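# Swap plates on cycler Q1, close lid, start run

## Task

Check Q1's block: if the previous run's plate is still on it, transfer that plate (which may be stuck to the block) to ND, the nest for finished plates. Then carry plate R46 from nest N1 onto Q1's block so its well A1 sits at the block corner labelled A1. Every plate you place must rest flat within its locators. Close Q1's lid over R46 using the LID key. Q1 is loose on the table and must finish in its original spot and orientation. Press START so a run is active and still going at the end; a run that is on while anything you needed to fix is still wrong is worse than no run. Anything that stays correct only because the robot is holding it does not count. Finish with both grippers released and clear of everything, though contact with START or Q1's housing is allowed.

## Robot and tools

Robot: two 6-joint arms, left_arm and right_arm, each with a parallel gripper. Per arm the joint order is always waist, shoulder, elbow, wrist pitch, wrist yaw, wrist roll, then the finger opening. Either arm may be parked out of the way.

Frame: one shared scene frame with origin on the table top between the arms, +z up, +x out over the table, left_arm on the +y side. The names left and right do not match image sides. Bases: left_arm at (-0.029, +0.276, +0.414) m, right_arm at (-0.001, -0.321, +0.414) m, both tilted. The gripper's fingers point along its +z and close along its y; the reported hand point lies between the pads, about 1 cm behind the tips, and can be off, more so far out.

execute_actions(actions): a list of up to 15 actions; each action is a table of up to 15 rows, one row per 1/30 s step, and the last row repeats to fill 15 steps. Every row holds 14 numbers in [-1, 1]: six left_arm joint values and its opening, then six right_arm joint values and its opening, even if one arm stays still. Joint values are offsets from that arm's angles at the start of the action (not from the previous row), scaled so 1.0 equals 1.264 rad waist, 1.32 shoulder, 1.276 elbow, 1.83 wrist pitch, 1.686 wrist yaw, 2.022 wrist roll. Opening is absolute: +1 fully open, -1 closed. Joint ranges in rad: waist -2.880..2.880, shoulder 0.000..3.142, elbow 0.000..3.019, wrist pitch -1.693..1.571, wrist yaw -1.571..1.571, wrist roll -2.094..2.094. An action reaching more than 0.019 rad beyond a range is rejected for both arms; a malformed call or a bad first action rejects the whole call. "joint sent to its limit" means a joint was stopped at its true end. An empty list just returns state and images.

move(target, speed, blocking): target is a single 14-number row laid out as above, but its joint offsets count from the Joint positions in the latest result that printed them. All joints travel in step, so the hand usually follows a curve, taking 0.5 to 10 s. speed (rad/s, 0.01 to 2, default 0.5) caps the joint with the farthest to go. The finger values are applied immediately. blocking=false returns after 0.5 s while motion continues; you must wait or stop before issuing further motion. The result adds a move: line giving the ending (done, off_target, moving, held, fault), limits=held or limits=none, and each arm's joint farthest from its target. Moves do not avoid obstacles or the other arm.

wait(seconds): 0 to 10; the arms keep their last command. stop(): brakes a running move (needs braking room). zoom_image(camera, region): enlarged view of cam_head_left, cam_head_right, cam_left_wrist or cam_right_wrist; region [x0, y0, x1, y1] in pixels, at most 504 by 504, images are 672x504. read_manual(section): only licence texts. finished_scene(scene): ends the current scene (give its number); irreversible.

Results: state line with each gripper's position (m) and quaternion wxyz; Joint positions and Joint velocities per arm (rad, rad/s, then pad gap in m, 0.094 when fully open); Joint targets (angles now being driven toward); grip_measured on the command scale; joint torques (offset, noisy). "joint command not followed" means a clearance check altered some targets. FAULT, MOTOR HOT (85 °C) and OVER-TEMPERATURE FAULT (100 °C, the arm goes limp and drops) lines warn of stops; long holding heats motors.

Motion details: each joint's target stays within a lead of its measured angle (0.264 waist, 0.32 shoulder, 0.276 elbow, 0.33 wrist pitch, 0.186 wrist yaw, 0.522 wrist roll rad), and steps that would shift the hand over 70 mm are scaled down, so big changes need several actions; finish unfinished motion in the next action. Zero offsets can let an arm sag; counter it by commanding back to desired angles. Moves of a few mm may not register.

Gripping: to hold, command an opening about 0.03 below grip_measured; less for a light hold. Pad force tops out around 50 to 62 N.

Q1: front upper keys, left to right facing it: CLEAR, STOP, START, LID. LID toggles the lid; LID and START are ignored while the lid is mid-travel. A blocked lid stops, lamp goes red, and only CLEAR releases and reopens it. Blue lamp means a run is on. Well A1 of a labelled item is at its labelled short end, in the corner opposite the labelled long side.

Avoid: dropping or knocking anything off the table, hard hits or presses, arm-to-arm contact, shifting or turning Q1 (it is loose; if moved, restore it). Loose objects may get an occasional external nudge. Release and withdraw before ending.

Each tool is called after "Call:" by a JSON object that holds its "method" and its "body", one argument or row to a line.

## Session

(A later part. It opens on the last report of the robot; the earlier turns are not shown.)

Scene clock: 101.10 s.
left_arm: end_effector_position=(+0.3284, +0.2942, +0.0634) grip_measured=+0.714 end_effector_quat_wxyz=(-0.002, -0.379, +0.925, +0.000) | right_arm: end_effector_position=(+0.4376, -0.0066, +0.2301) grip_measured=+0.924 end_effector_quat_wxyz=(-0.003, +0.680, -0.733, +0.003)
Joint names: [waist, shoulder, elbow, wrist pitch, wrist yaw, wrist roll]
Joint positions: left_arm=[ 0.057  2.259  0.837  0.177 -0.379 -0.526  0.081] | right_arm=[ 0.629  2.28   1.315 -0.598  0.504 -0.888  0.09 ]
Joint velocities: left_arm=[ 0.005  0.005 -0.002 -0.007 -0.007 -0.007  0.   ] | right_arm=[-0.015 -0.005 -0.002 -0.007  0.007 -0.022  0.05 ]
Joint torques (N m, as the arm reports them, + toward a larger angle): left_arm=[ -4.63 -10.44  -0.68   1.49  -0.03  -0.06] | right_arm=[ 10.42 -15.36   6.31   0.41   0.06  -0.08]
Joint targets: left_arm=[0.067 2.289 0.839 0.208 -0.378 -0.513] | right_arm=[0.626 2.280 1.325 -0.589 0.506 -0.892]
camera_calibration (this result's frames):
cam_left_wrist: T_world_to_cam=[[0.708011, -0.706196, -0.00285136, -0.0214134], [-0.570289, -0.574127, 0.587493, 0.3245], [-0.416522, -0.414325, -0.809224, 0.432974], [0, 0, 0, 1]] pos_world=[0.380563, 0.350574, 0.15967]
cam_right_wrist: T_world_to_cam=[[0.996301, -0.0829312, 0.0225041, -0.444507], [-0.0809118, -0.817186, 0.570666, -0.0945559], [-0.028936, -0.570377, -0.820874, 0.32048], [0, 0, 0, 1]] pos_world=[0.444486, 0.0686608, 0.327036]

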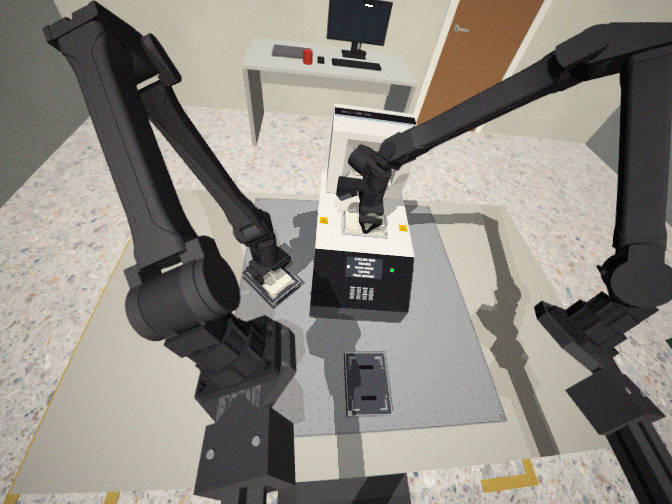

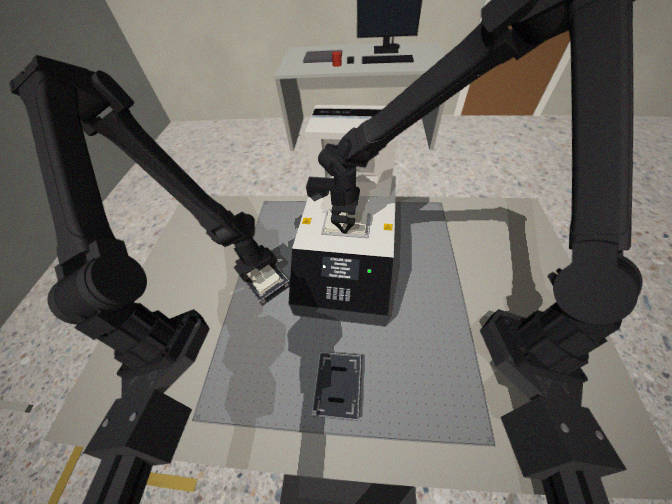

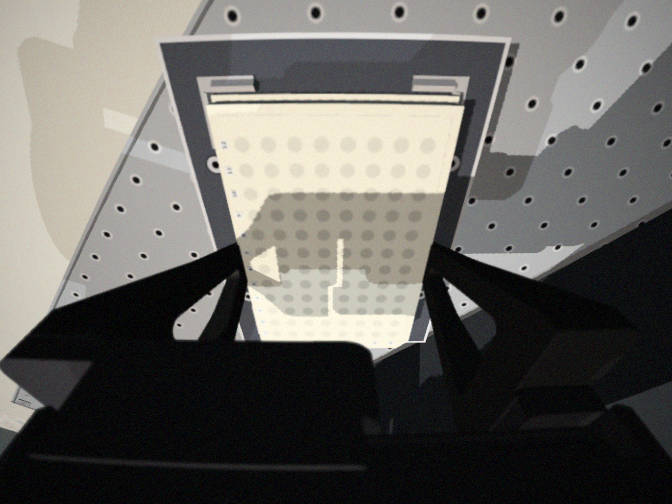

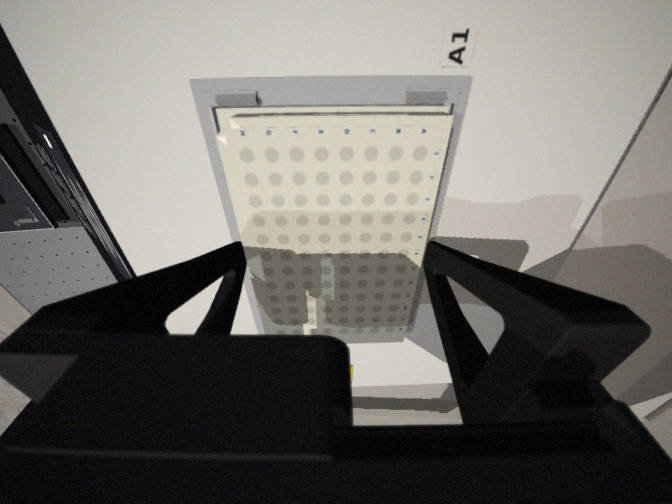

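Call:
{"method": "zoom_image", "body": {
  "camera": "cam_left_wrist",
  "region": [150, 30, 280, 160]
}}

Call:
{"method": "zoom_image", "body": {
  "camera": "cam_left_wrist",
  "region": [395, 30, 525, 160]
}}

Call:
{"method": "zoom_image", "body": {
  "camera": "cam_right_wrist",
  "region": [180, 60, 490, 360]
}}

Region (150, 30, 280, 160) of cam_left_wrist's 672x504 image, scaled by 3.877, with more detail than that image has.

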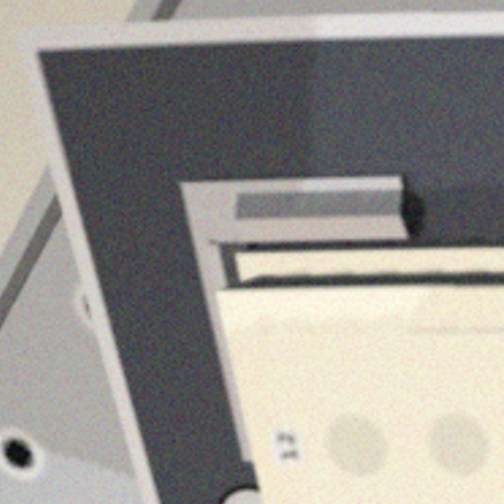

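Region (395, 30, 525, 160) of cam_left_wrist's 672x504 image, scaled by 3.877, with more detail than that image has.

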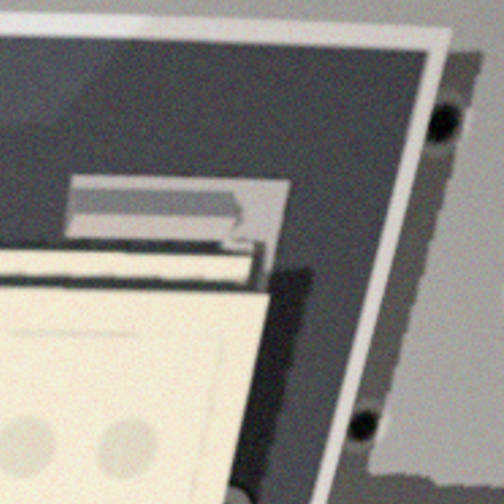

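Region (180, 60, 490, 360) of cam_right_wrist's 672x504 image, scaled by 1.626, with more detail than that image has; it fills the top 488 rows of this view, and the rest is white.

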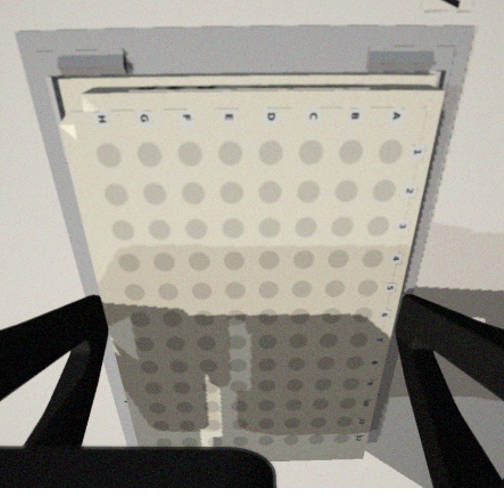

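Call:
{"method": "execute_actions", "body": {
  "actions": [
    [[0.008,0.0227,0.0016,0.015,-0.0005,0.006,0.68,0.008,-0.005,0.004,-0.003,0,0.002,1],[0.0083,0.0227,0.0016,0.013,-0.0015,0.006,0.68,0.015,-0.011,0.002,-0.008,0,0.0045,1],[0.0086,0.0227,0.0016,0.011,-0.0025,0.006,0.68,0.0185,-0.0155,0,-0.0122,0,0.006,1],[0.0089,0.0227,0.0016,0.009,-0.0035,0.006,0.68,0.0205,-0.0195,0,-0.0157,0,0.0075,1],[0.0092,0.0227,0.0016,0.008,-0.0042,0.006,0.68,0.023,-0.0243,0,-0.0198,0,0.0093,1],[0.0095,0.0232,0.0016,0.008,-0.0049,0.006,0.68,0.0258,-0.0296,0,-0.0245,0,0.0113,1],[0.0095,0.0237,0.0016,0.008,-0.0055,0.006,0.68,0.0288,-0.0352,0,-0.0294,0,0.0134,1],[0.0095,0.0242,0.0016,0.008,-0.006,0.006,0.68,0.0318,-0.0409,0,-0.0344,0,0.0155,1],[0.0095,0.0247,0.0016,0.008,-0.006,0.006,0.68,0.0347,-0.0464,0,-0.0392,0,0.0175,1],[0.0095,0.025,0.0016,0.008,-0.006,0.006,0.68,0.0374,-0.0516,0,-0.0437,0,0.0194,1],[0.0095,0.025,0.0016,0.008,-0.006,0.006,0.68,0.0399,-0.0562,0,-0.0478,0,0.0211,1],[0.0095,0.025,0.0016,0.008,-0.006,0.006,0.68,0.042,-0.0602,0,-0.0513,0,0.0226,1],[0.0095,0.025,0.0016,0.008,-0.006,0.006,0.68,0.0437,-0.0632,0,-0.0539,0,0.0237,1],[0.0095,0.025,0.0016,0.008,-0.006,0.006,0.68,0.0447,-0.0652,0,-0.0557,0,0.0244,1],[0.0095,0.025,0.0016,0.008,-0.006,0.006,0.68,0.0451,-0.0659,0,-0.0563,0,0.0247,1]]
  ]
}}

Scene clock: 102.53 s.
left_arm: end_effector_position=(+0.3281, +0.2948, +0.0633) grip_measured=+0.714 end_effector_quat_wxyz=(-0.002, -0.379, +0.925, +0.002) | right_arm: end_effector_position=(+0.4359, -0.0070, +0.2597) grip_measured=+1.000 end_effector_quat_wxyz=(+0.003, +0.683, -0.731, +0.003)
Joint names: [waist, shoulder, elbow, wrist pitch, wrist yaw, wrist roll]
Joint positions: left_arm=[ 0.057  2.259  0.837  0.178 -0.383 -0.526  0.081] | right_arm=[ 0.656  2.23   1.315 -0.677  0.504 -0.857  0.094]
Joint velocities: left_arm=[-0.005 -0.005  0.002 -0.012 -0.051 -0.022 -0.   ] | right_arm=[ 0.103 -0.22   0.012 -0.115  0.022  0.183  0.   ]
Joint torques (N m, as the arm reports them, + toward a larger angle): left_arm=[ -4.49 -10.12  -0.75   0.95  -0.35  -0.06] | right_arm=[ 12.71 -17.07   5.67  -0.51   0.     0.04]
Joint targets: left_arm=[0.069 2.292 0.839 0.192 -0.389 -0.514] | right_arm=[0.686 2.193 1.315 -0.701 0.504 -0.838]
camera_calibration (this result's frames):
cam_left_wrist: T_world_to_cam=[[0.707993, -0.70619, -0.00646232, -0.0205498], [-0.569686, -0.5765, 0.585752, 0.32539], [-0.417378, -0.411027, -0.810464, 0.432436], [0, 0, 0, 1]] pos_world=[0.380408, 0.350818, 0.159743]
cam_right_wrist: T_world_to_cam=[[0.997084, -0.0751808, 0.0131211, -0.44133], [-0.0689352, -0.813457, 0.577525, -0.118905], [-0.0327454, -0.576745, -0.816268, 0.344936], [0, 0, 0, 1]] pos_world=[0.443141, 0.0690365, 0.356021]

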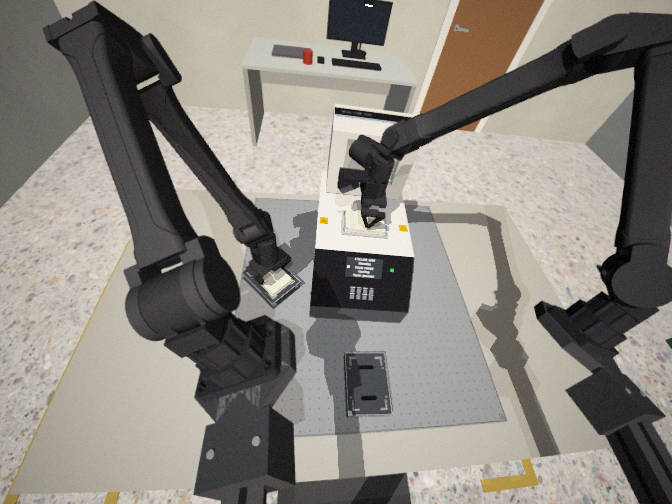

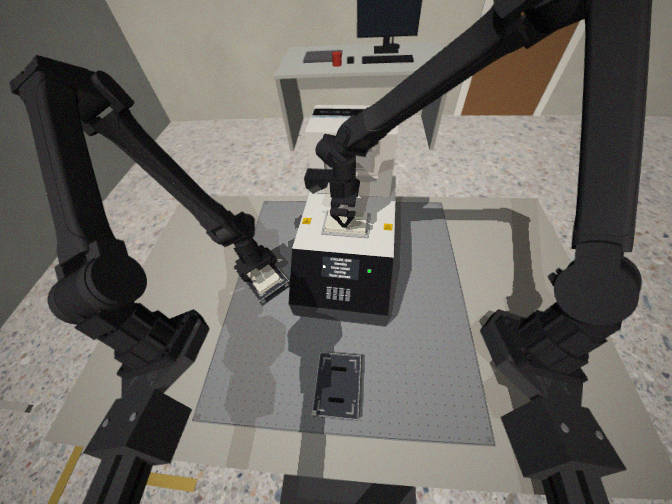

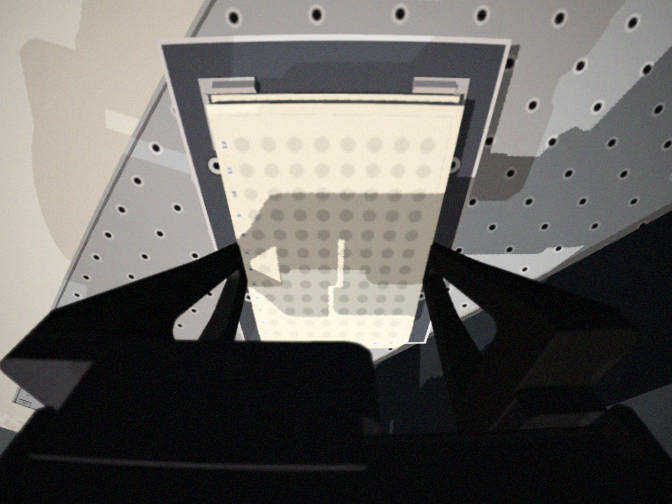

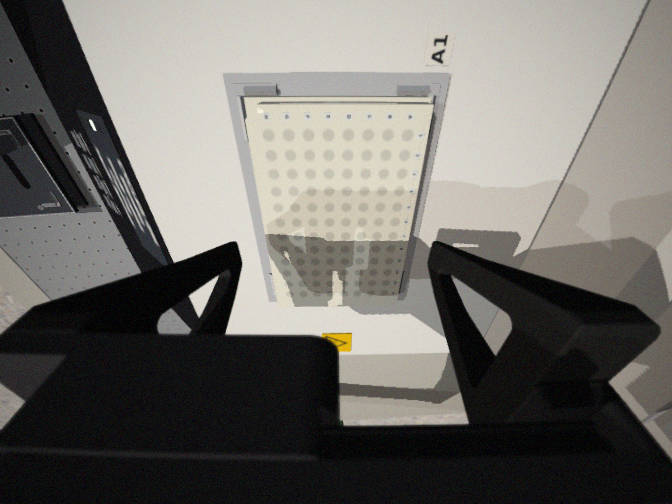

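Call:
{"method": "zoom_image", "body": {
  "camera": "cam_left_wrist",
  "region": [185, 60, 485, 200]
}}

Call:
{"method": "zoom_image", "body": {
  "camera": "cam_right_wrist",
  "region": [210, 60, 470, 320]
}}

Call:
{"method": "zoom_image", "body": {
  "camera": "cam_head_left",
  "region": [235, 245, 315, 315]
}}

Region (185, 60, 485, 200) of cam_left_wrist's 672x504 image, scaled by 1.680, with more detail than that image has; it fills the top 235 rows of this view, and the rest is white.

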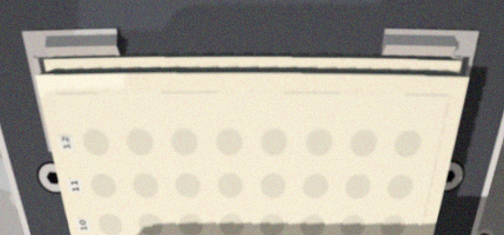

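Region (210, 60, 470, 320) of cam_right_wrist's 672x504 image, scaled by 1.938, with more detail than that image has.

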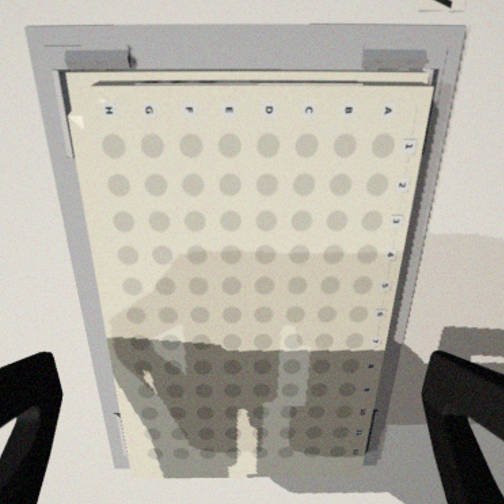

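Region (235, 245, 315, 315) of cam_head_left's 672x504 image, scaled by 6.300, with more detail than that image has; it fills the top 441 rows of this view, and the rest is white.

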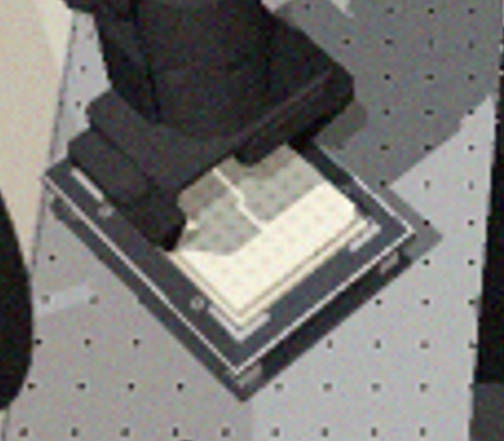

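Call:
{"method": "move", "body": {
  "target": [-0.0522,-0.1424,-0.0737,-0.0574,-0.0089,-0.0346,1,0.3400,0.0199,-0.4650,0.3943,0.2458,0.9224,-1],
  "speed": 1.8
}}

Scene clock: 106.37 s.
left_arm: end_effector_position=(+0.3294, +0.2941, +0.1190) grip_measured=+1.000 end_effector_quat_wxyz=(+0.001, -0.382, +0.924, -0.000) | right_arm: end_effector_position=(+0.2388, -0.0249, +0.2691) grip_measured=-0.979 end_effector_quat_wxyz=(+0.256, +0.039, +0.966, -0.016)
Joint names: [waist, shoulder, elbow, wrist pitch, wrist yaw, wrist roll]
Joint positions: left_arm=[ 0.002  2.098  0.752  0.088 -0.396 -0.585  0.094] | right_arm=[1.071 2.25  0.722 0.02  0.915 0.998 0.001]
Joint velocities: left_arm=[ 0.005  0.005 -0.002 -0.007 -0.007 -0.125  0.   ] | right_arm=[-0.005 -0.005 -0.017  0.012  0.022 -0.022  0.   ]
Joint torques (N m, as the arm reports them, + toward a larger angle): left_arm=[ -5.89 -15.06  -0.83  -0.16  -0.2   -0.26] | right_arm=[  8.5  -10.14   3.24   1.22   0.59   0.04]
Joint targets: left_arm=[-0.009 2.072 0.743 0.073 -0.398 -0.596] | right_arm=[1.086 2.256 0.722 0.044 0.918 1.008]
move: off_target (left_arm, right_arm); limits=none; left_arm: farthest joint: the shoulder, 0.027 radians from its target (0.188 radians at the start); right_arm: farthest joint: the wrist pitch, 0.024 radians from its target (0.729 radians at the start)
camera_calibration (this result's frames):
cam_left_wrist: T_world_to_cam=[[0.711631, -0.702553, 0.00109186, -0.0248109], [-0.571188, -0.577662, 0.583138, 0.294258], [-0.409055, -0.415603, -0.812372, 0.476634], [0, 0, 0, 1]] pos_world=[0.380702, 0.350641, 0.215638]
cam_right_wrist: T_world_to_cam=[[-0.0968822, -0.995143, 0.0174683, -0.00916641], [-0.991196, 0.0980596, 0.0889642, 0.221962], [-0.090245, -0.00869545, -0.995882, 0.412027], [0, 0, 0, 1]] pos_world=[0.256303, -0.0273046, 0.390743]

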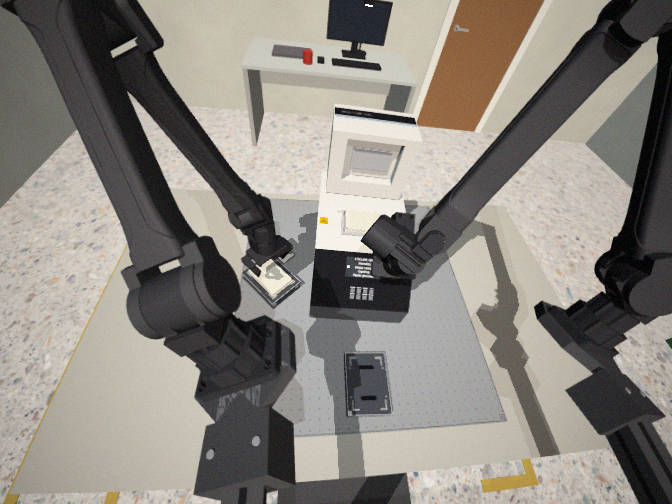

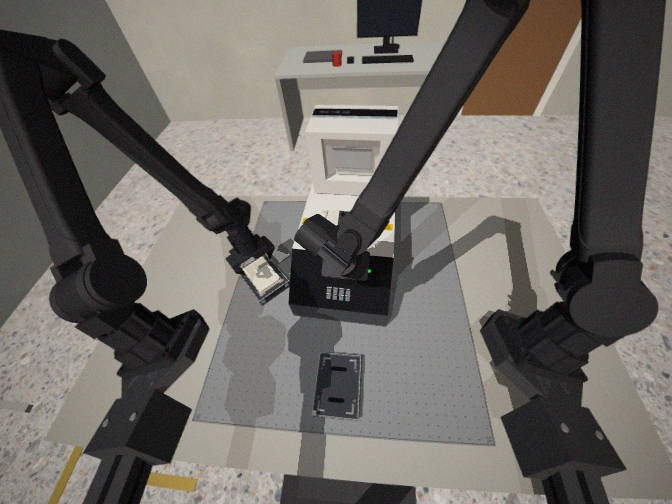

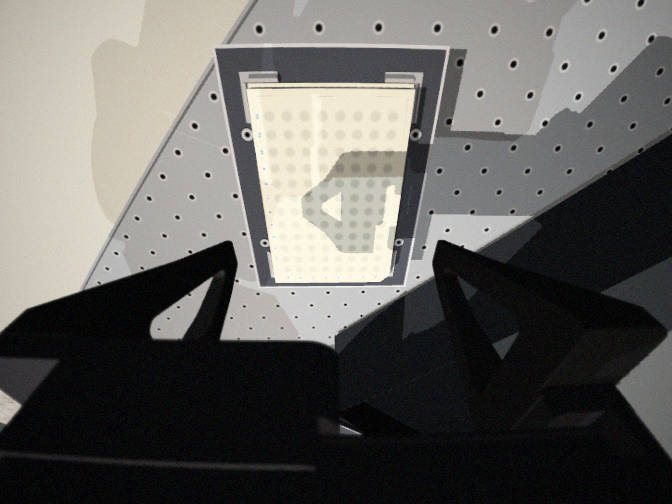

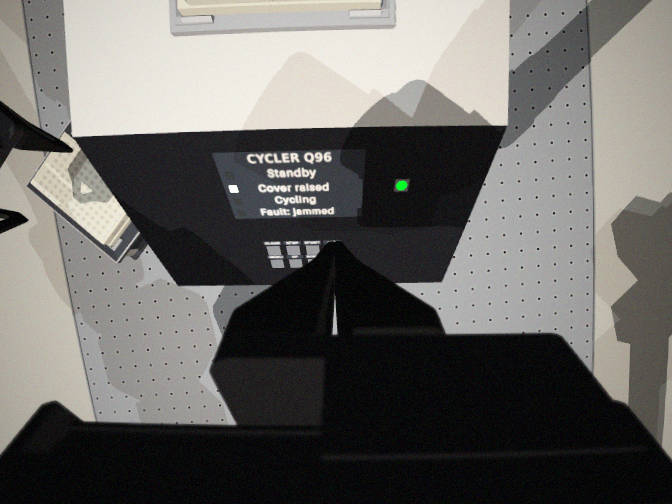

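Call:
{"method": "execute_actions", "body": {
  "actions": []
}}

Scene clock: 107.43 s.
left_arm: end_effector_position=(+0.3294, +0.2941, +0.1190) grip_measured=+1.000 end_effector_quat_wxyz=(+0.001, -0.382, +0.924, -0.000) | right_arm: end_effector_position=(+0.2388, -0.0249, +0.2691) grip_measured=-0.979 end_effector_quat_wxyz=(+0.256, +0.040, +0.966, -0.015)
Joint names: [waist, shoulder, elbow, wrist pitch, wrist yaw, wrist roll]
Joint positions: left_arm=[ 0.002  2.098  0.752  0.088 -0.396 -0.585  0.094] | right_arm=[1.071 2.25  0.722 0.02  0.915 0.998 0.001]
Joint velocities: left_arm=[-0.005 -0.005  0.007  0.007  0.022  0.022  0.   ] | right_arm=[ 0.005  0.005  0.002  0.007  0.022 -0.007  0.   ]
Joint torques (N m, as the arm reports them, + toward a larger angle): left_arm=[ -5.9  -15.04  -0.85  -0.15  -0.2   -0.26] | right_arm=[  8.5  -10.24   3.27   1.2    0.59   0.05]
Joint targets: left_arm=[-0.009 2.072 0.743 0.073 -0.398 -0.596] | right_arm=[1.086 2.256 0.722 0.044 0.918 1.008]
camera_calibration (this result's frames):
cam_left_wrist: T_world_to_cam=[[0.711631, -0.702553, 0.00109186, -0.0248109], [-0.571188, -0.577662, 0.583138, 0.294258], [-0.409055, -0.415603, -0.812372, 0.476634], [0, 0, 0, 1]] pos_world=[0.380702, 0.350641, 0.215638]
cam_right_wrist: T_world_to_cam=[[-0.0972122, -0.995114, 0.0172793, -0.009036], [-0.991165, 0.0983713, 0.0889637, 0.221962], [-0.0902288, -0.00847824, -0.995885, 0.412029], [0, 0, 0, 1]] pos_world=[0.2563, -0.0273333, 0.390743]

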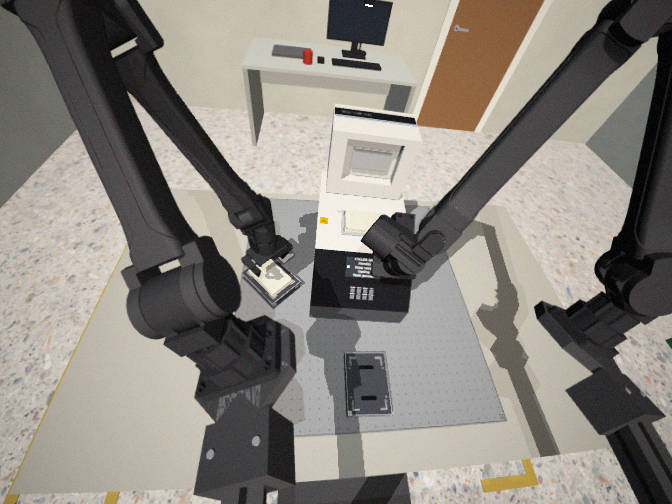

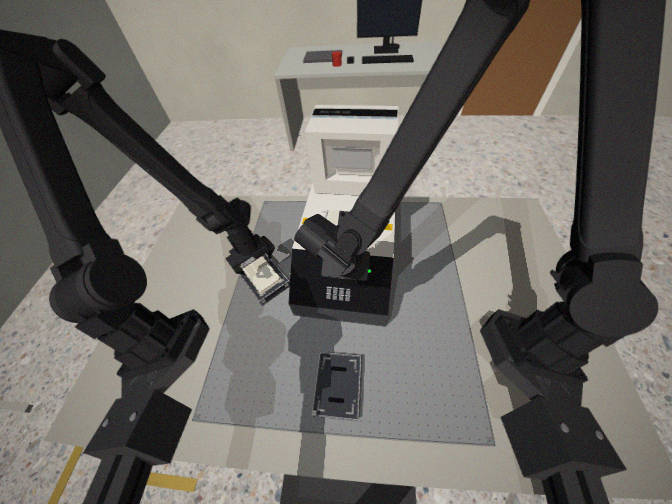

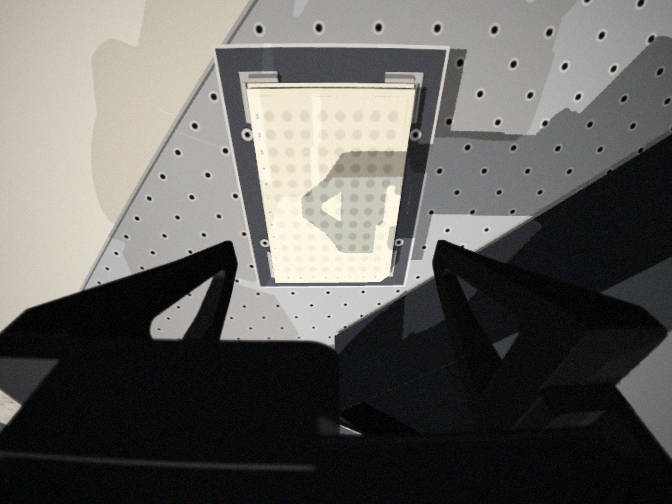

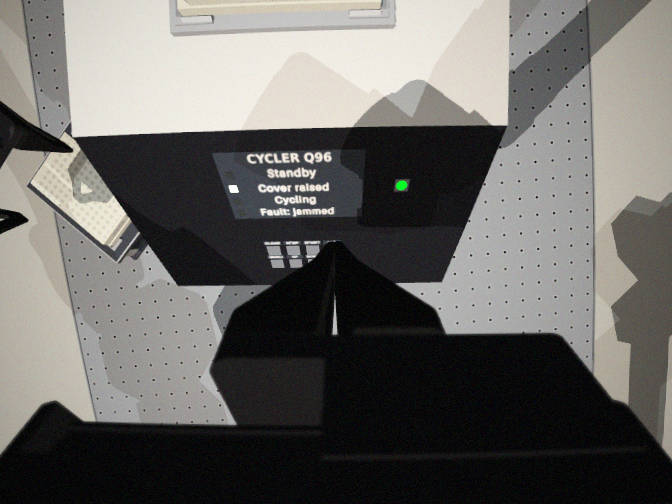

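Call:
{"method": "zoom_image", "body": {
  "camera": "cam_left_wrist",
  "region": [205, 35, 460, 295]
}}

Call:
{"method": "zoom_image", "body": {
  "camera": "cam_head_left",
  "region": [290, 180, 430, 280]
}}

Region (205, 35, 460, 295) of cam_left_wrist's 672x504 image, scaled by 1.938, with more detail than that image has; it fills the left 494 columns of this view, and the rest is white.

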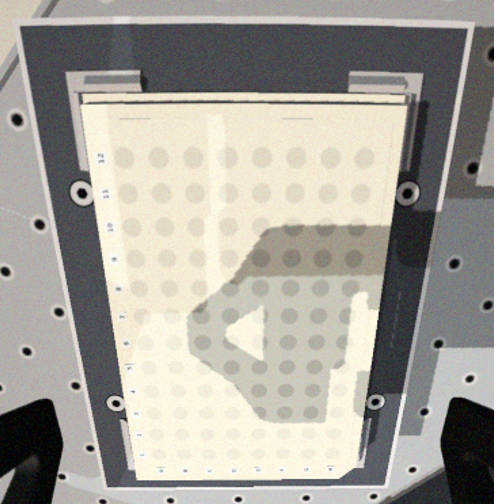

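Region (290, 180, 430, 280) of cam_head_left's 672x504 image, scaled by 3.600, with more detail than that image has; it fills the top 360 rows of this view, and the rest is white.

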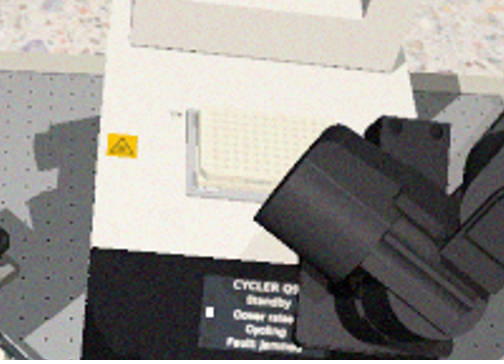

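Call:
{"method": "move", "body": {
  "target": [-0.110,-0.309,-0.080,-0.201,-0.0237,-0.0737,1,-0.0809,0.2780,0.0656,0.2394,-0.0081,-0.0772,-1],
  "speed": 0.7
}}

Scene clock: 109.60 s.
left_arm: end_effector_position=(+0.3328, +0.2981, +0.2470) grip_measured=+1.000 end_effector_quat_wxyz=(+0.003, -0.381, +0.924, -0.001) | right_arm: end_effector_position=(+0.2140, -0.0196, +0.1535) grip_measured=-0.979 end_effector_quat_wxyz=(+0.256, +0.041, +0.966, -0.014)
Joint names: [waist, shoulder, elbow, wrist pitch, wrist yaw, wrist roll]
Joint positions: left_arm=[-0.131  1.701  0.656 -0.265 -0.434 -0.722  0.094] | right_arm=[0.979 2.623 0.8   0.434 0.903 0.853 0.001]
Joint velocities: left_arm=[-0.015  0.005 -0.017 -0.017  0.007  0.051  0.   ] | right_arm=[ 0.005 -0.005  0.002  0.012  0.007 -0.066  0.   ]
Joint torques (N m, as the arm reports them, + toward a larger angle): left_arm=[ -4.96 -11.83   1.99  -0.14  -0.21  -0.25] | right_arm=[  6.58 -11.87   1.1    1.32   0.33  -0.14]
Joint targets: left_arm=[-0.137 1.691 0.650 -0.280 -0.436 -0.734] | right_arm=[0.969 2.617 0.806 0.459 0.901 0.843]
move: off_target (right_arm); limits=none; left_arm: farthest joint: the wrist pitch, 0.014 radians from its target (0.368 radians at the start); right_arm: farthest joint: the wrist pitch, 0.024 radians from its target (0.438 radians at the start)
camera_calibration (this result's frames):
cam_left_wrist: T_world_to_cam=[[0.71105, -0.703133, 0.00352084, -0.0247306], [-0.574004, -0.57756, 0.580469, 0.225497], [-0.406113, -0.414763, -0.814275, 0.582925], [0, 0, 0, 1]] pos_world=[0.383755, 0.354626, 0.343854]
cam_right_wrist: T_world_to_cam=[[-0.100168, -0.994872, 0.0139843, -0.00299974], [-0.990886, 0.101019, 0.0891083, 0.207084], [-0.0900641, -0.0049311, -0.995924, 0.294806], [0, 0, 0, 1]] pos_world=[0.231448, -0.02245, 0.275193]

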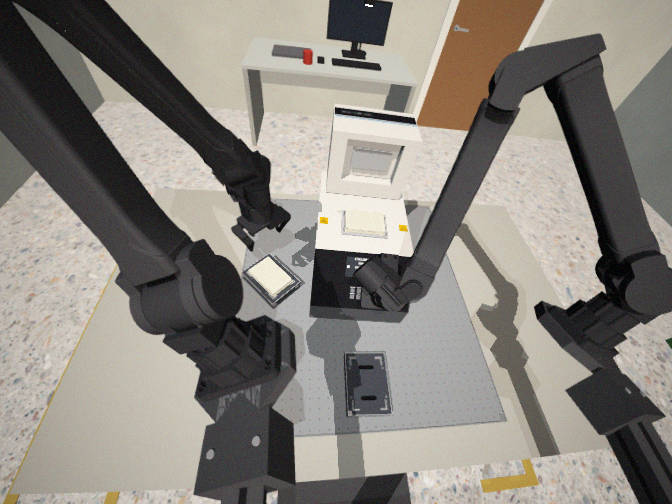

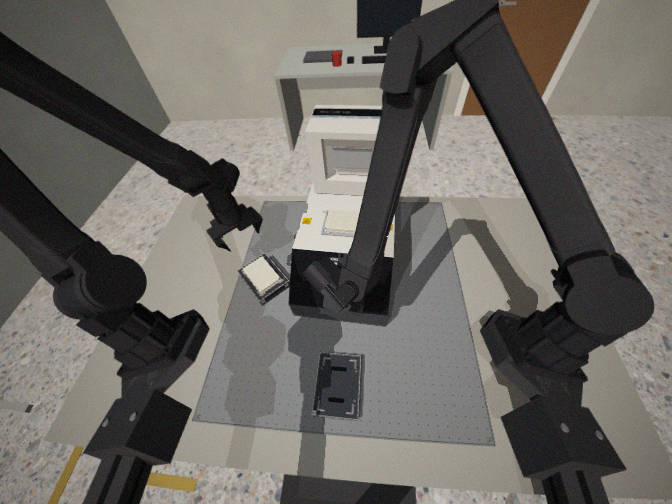

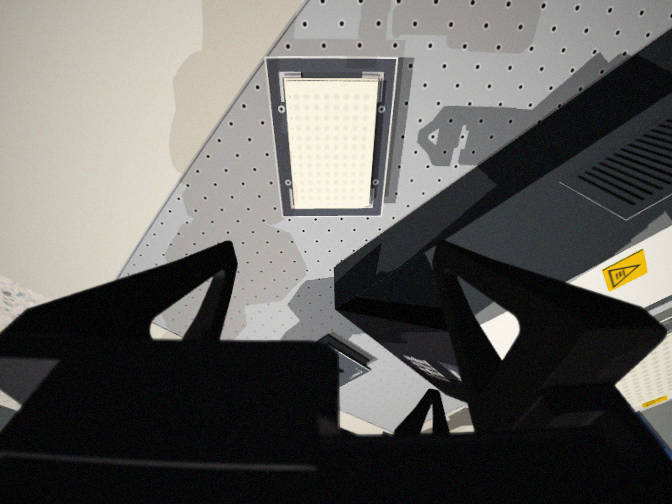

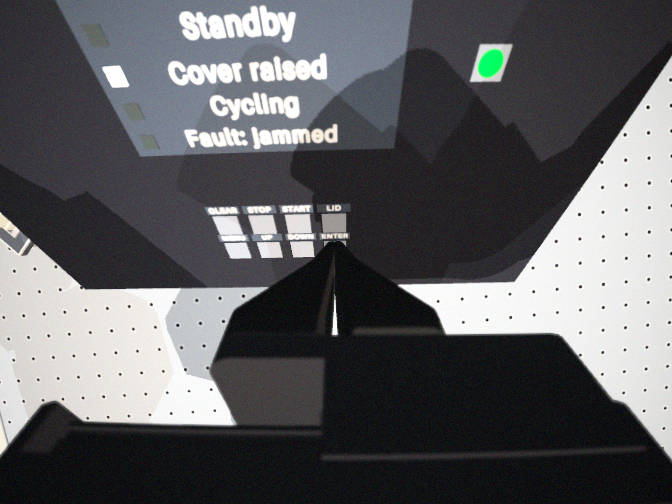

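Call:
{"method": "zoom_image", "body": {
  "camera": "cam_head_left",
  "region": [325, 195, 405, 250]
}}

Call:
{"method": "zoom_image", "body": {
  "camera": "cam_left_wrist",
  "region": [560, 280, 672, 430]
}}

Region (325, 195, 405, 250) of cam_head_left's 672x504 image, scaled by 6.300, with more detail than that image has; it fills the top 346 rows of this view, and the rest is white.

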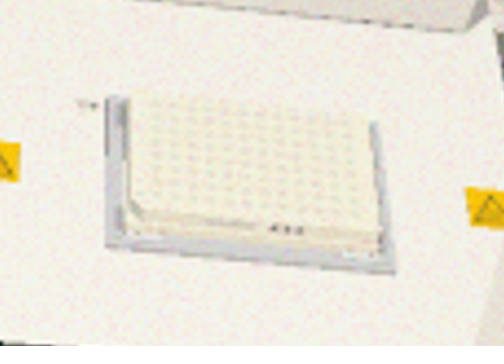

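Region (560, 280, 672, 430) of cam_left_wrist's 672x504 image, scaled by 3.360, with more detail than that image has; it fills the left 376 columns of this view, and the rest is white.

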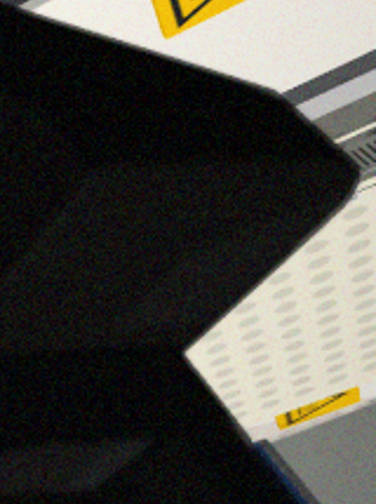

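Call:
{"method": "execute_actions", "body": {
  "actions": [
    [
[-0.0047,-0.0076,-0.0047,-0.0082,-0.0012,-0.0059,1,-0.0110,0.0040,0.0090,0.0140,-0.0012,-0.0060,-1],
[-0.0047,-0.0076,-0.0047,-0.0082,-0.0012,-0.0059,1,-0.0133,0.0079,0.0119,0.0160,-0.0016,-0.0079,-1],
[-0.0047,-0.0076,-0.0047,-0.0082,-0.0012,-0.0059,1,-0.0156,0.0097,0.0127,0.0182,-0.0020,-0.0107,-1],
[-0.0047,-0.0076,-0.0047,-0.0082,-0.0012,-0.0059,1,-0.0179,0.0116,0.0136,0.0216,-0.0024,-0.0136,-1],
[-0.0047,-0.0076,-0.0047,-0.0082,-0.0012,-0.0059,1,-0.0202,0.0135,0.0144,0.0250,-0.0028,-0.0165,-1],
[-0.0047,-0.0076,-0.0047,-0.0082,-0.0012,-0.0059,1,-0.0225,0.0153,0.0153,0.0284,-0.0032,-0.0194,-1],
[-0.0047,-0.0076,-0.0047,-0.0082,-0.0012,-0.0059,1,-0.0249,0.0172,0.0161,0.0317,-0.0036,-0.0222,-1],
[-0.0047,-0.0076,-0.0047,-0.0082,-0.0012,-0.0059,1,-0.0272,0.0190,0.0170,0.0351,-0.0040,-0.0251,-1],
[-0.0047,-0.0076,-0.0047,-0.0082,-0.0012,-0.0059,1,-0.0295,0.0209,0.0178,0.0385,-0.0044,-0.0280,-1],
[-0.0047,-0.0076,-0.0047,-0.0082,-0.0012,-0.0059,1,-0.0318,0.0228,0.0187,0.0419,-0.0048,-0.0309,-1],
[-0.0047,-0.0076,-0.0047,-0.0082,-0.0012,-0.0059,1,-0.0341,0.0246,0.0195,0.0452,-0.0052,-0.0337,-1],
[-0.0047,-0.0076,-0.0047,-0.0082,-0.0012,-0.0059,1,-0.0364,0.0265,0.0204,0.0486,-0.0056,-0.0366,-1]
]
  ]
}}

Call:
{"method": "wait", "body": {
  "seconds": 0.3
}}

Scene clock: 110.93 s.
left_arm: end_effector_position=(+0.3328, +0.2981, +0.2470) grip_measured=+1.000 end_effector_quat_wxyz=(+0.003, -0.381, +0.924, -0.001) | right_arm: end_effector_position=(+0.2239, -0.0164, +0.1436) grip_measured=-0.979 end_effector_quat_wxyz=(+0.259, +0.046, +0.965, -0.010)
Joint names: [waist, shoulder, elbow, wrist pitch, wrist yaw, wrist roll]
Joint positions: left_arm=[-0.131  1.701  0.656 -0.265 -0.434 -0.722  0.094] | right_arm=[0.946 2.647 0.82  0.496 0.896 0.8   0.001]
Joint velocities: left_arm=[-0.005 -0.005 -0.007 -0.007  0.066  0.022  0.   ] | right_arm=[-0.044  0.034 -0.007  0.027 -0.081 -0.081 -0.   ]
Joint torques (N m, as the arm reports them, + toward a larger angle): left_arm=[ -4.96 -11.84   1.99  -0.17  -0.19  -0.26] | right_arm=[  6.45 -10.68   1.01   1.25   0.28  -0.12]
Joint targets: left_arm=[-0.137 1.691 0.650 -0.280 -0.436 -0.733] | right_arm=[0.933 2.657 0.826 0.523 0.894 0.778]
camera_calibration (this result's frames):
cam_left_wrist: T_world_to_cam=[[0.711318, -0.702861, 0.00352271, -0.0249012], [-0.573783, -0.577778, 0.58047, 0.225489], [-0.405955, -0.41492, -0.814274, 0.582919], [0, 0, 0, 1]] pos_world=[0.383733, 0.354645, 0.343854]
cam_right_wrist: T_world_to_cam=[[-0.107028, -0.994254, 0.00191705, 0.00463535], [-0.990837, 0.10682, 0.0826542, 0.218437], [-0.082384, 0.00694686, -0.996576, 0.284359], [0, 0, 0, 1]] pos_world=[0.240359, -0.0207001, 0.265322]

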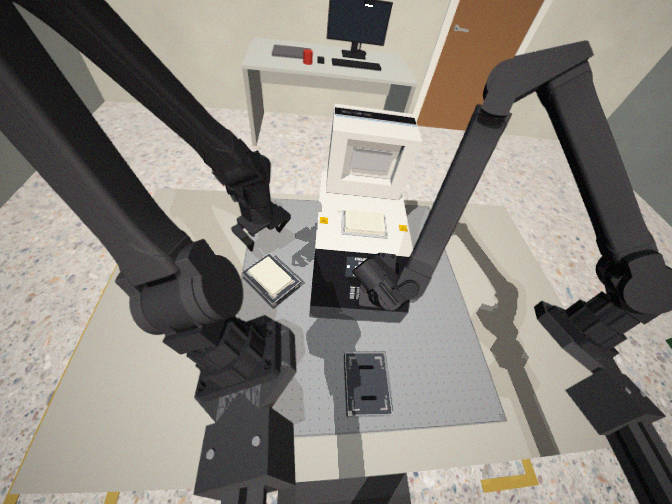

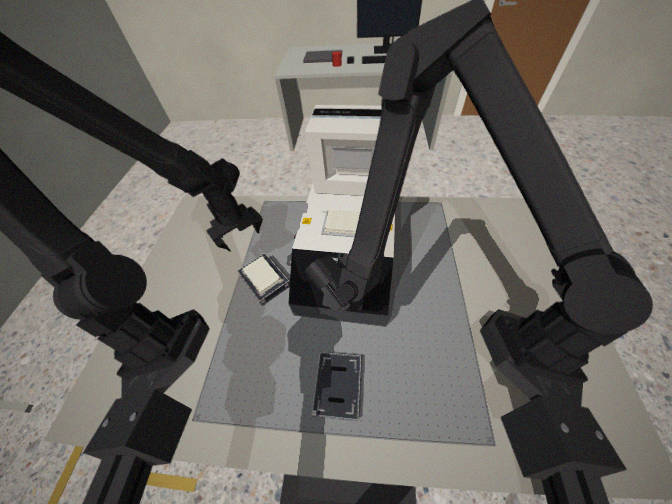

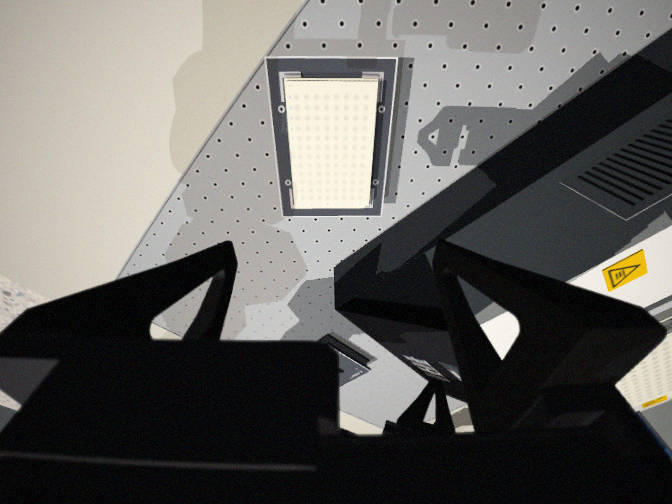

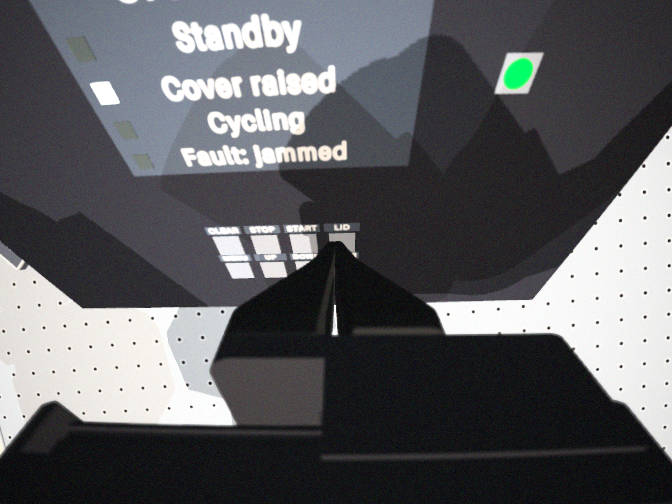

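Scene clock: 111.23 s.
left_arm: end_effector_position=(+0.3328, +0.2981, +0.2470) grip_measured=+1.000 end_effector_quat_wxyz=(+0.003, -0.381, +0.924, -0.001) | right_arm: end_effector_position=(+0.2235, -0.0169, +0.1427) grip_measured=-0.979 end_effector_quat_wxyz=(+0.259, +0.042, +0.965, -0.011)
Joint names: [waist, shoulder, elbow, wrist pitch, wrist yaw, wrist roll]
Joint positions: left_arm=[-0.131  1.701  0.656 -0.265 -0.434 -0.722  0.094] | right_arm=[0.945 2.65  0.82  0.498 0.896 0.79  0.001]
Joint velocities: left_arm=[-0.005 -0.005 -0.002 -0.002 -0.037  0.066  0.   ] | right_arm=[-0.015 -0.005  0.002 -0.002 -0.007  0.022  0.   ]
Joint torques (N m, as the arm reports them, + toward a larger angle): left_arm=[ -4.99 -11.81   1.98  -0.16  -0.2   -0.27] | right_arm=[  6.81 -11.13   0.99   1.39   0.28  -0.17]
Joint targets: left_arm=[-0.137 1.691 0.650 -0.280 -0.436 -0.733] | right_arm=[0.933 2.658 0.826 0.523 0.894 0.779]
wait: 0.30 s; no rest
camera_calibration (this result's frames):
cam_left_wrist: T_world_to_cam=[[0.711318, -0.702861, 0.00352271, -0.0249012], [-0.573783, -0.577778, 0.58047, 0.225489], [-0.405955, -0.41492, -0.814274, 0.582919], [0, 0, 0, 1]] pos_world=[0.383733, 0.354645, 0.343854]
cam_right_wrist: T_world_to_cam=[[-0.0993132, -0.995028, 0.00754154, 0.00150271], [-0.991549, 0.0995961, 0.0831377, 0.218152], [-0.0834755, 0.00077887, -0.99651, 0.283619], [0, 0, 0, 1]] pos_world=[0.240133, -0.0204528, 0.264481]

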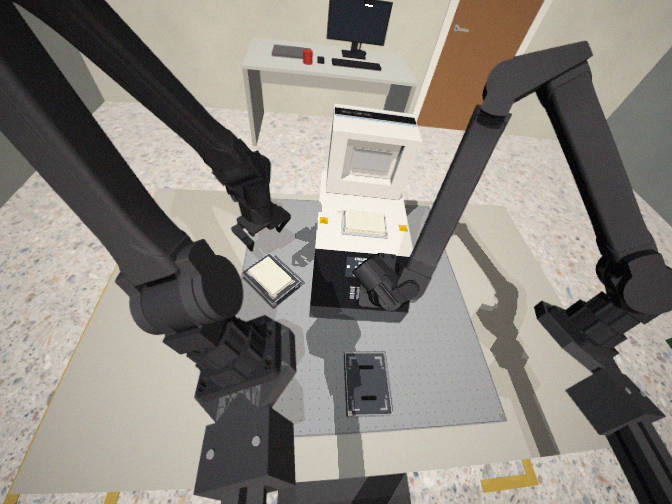

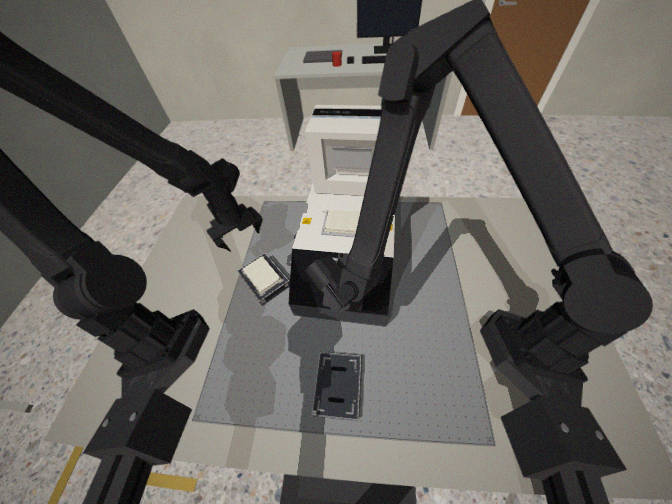

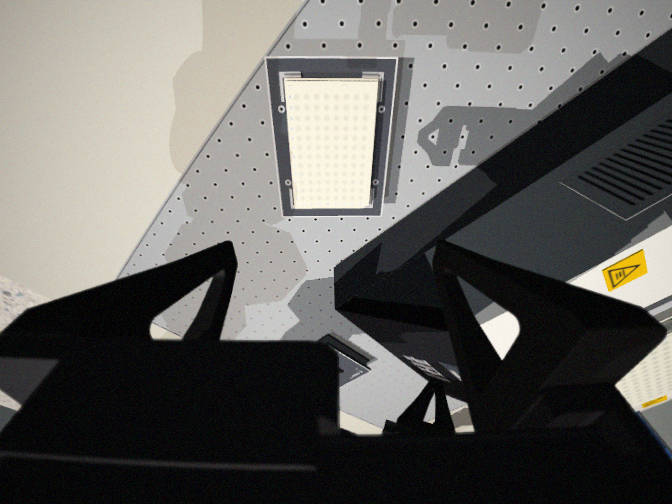

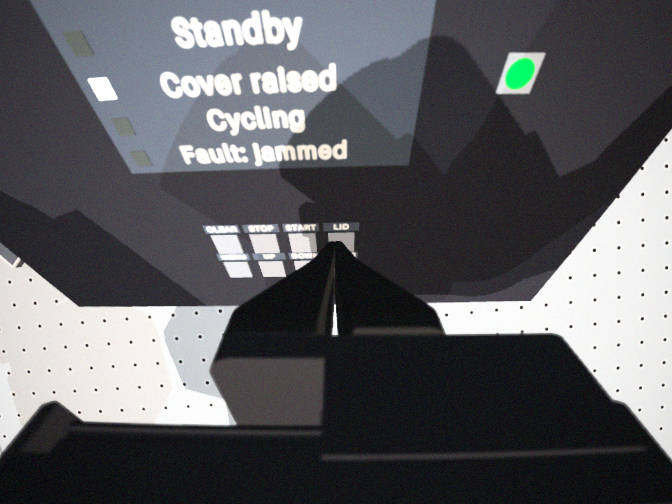

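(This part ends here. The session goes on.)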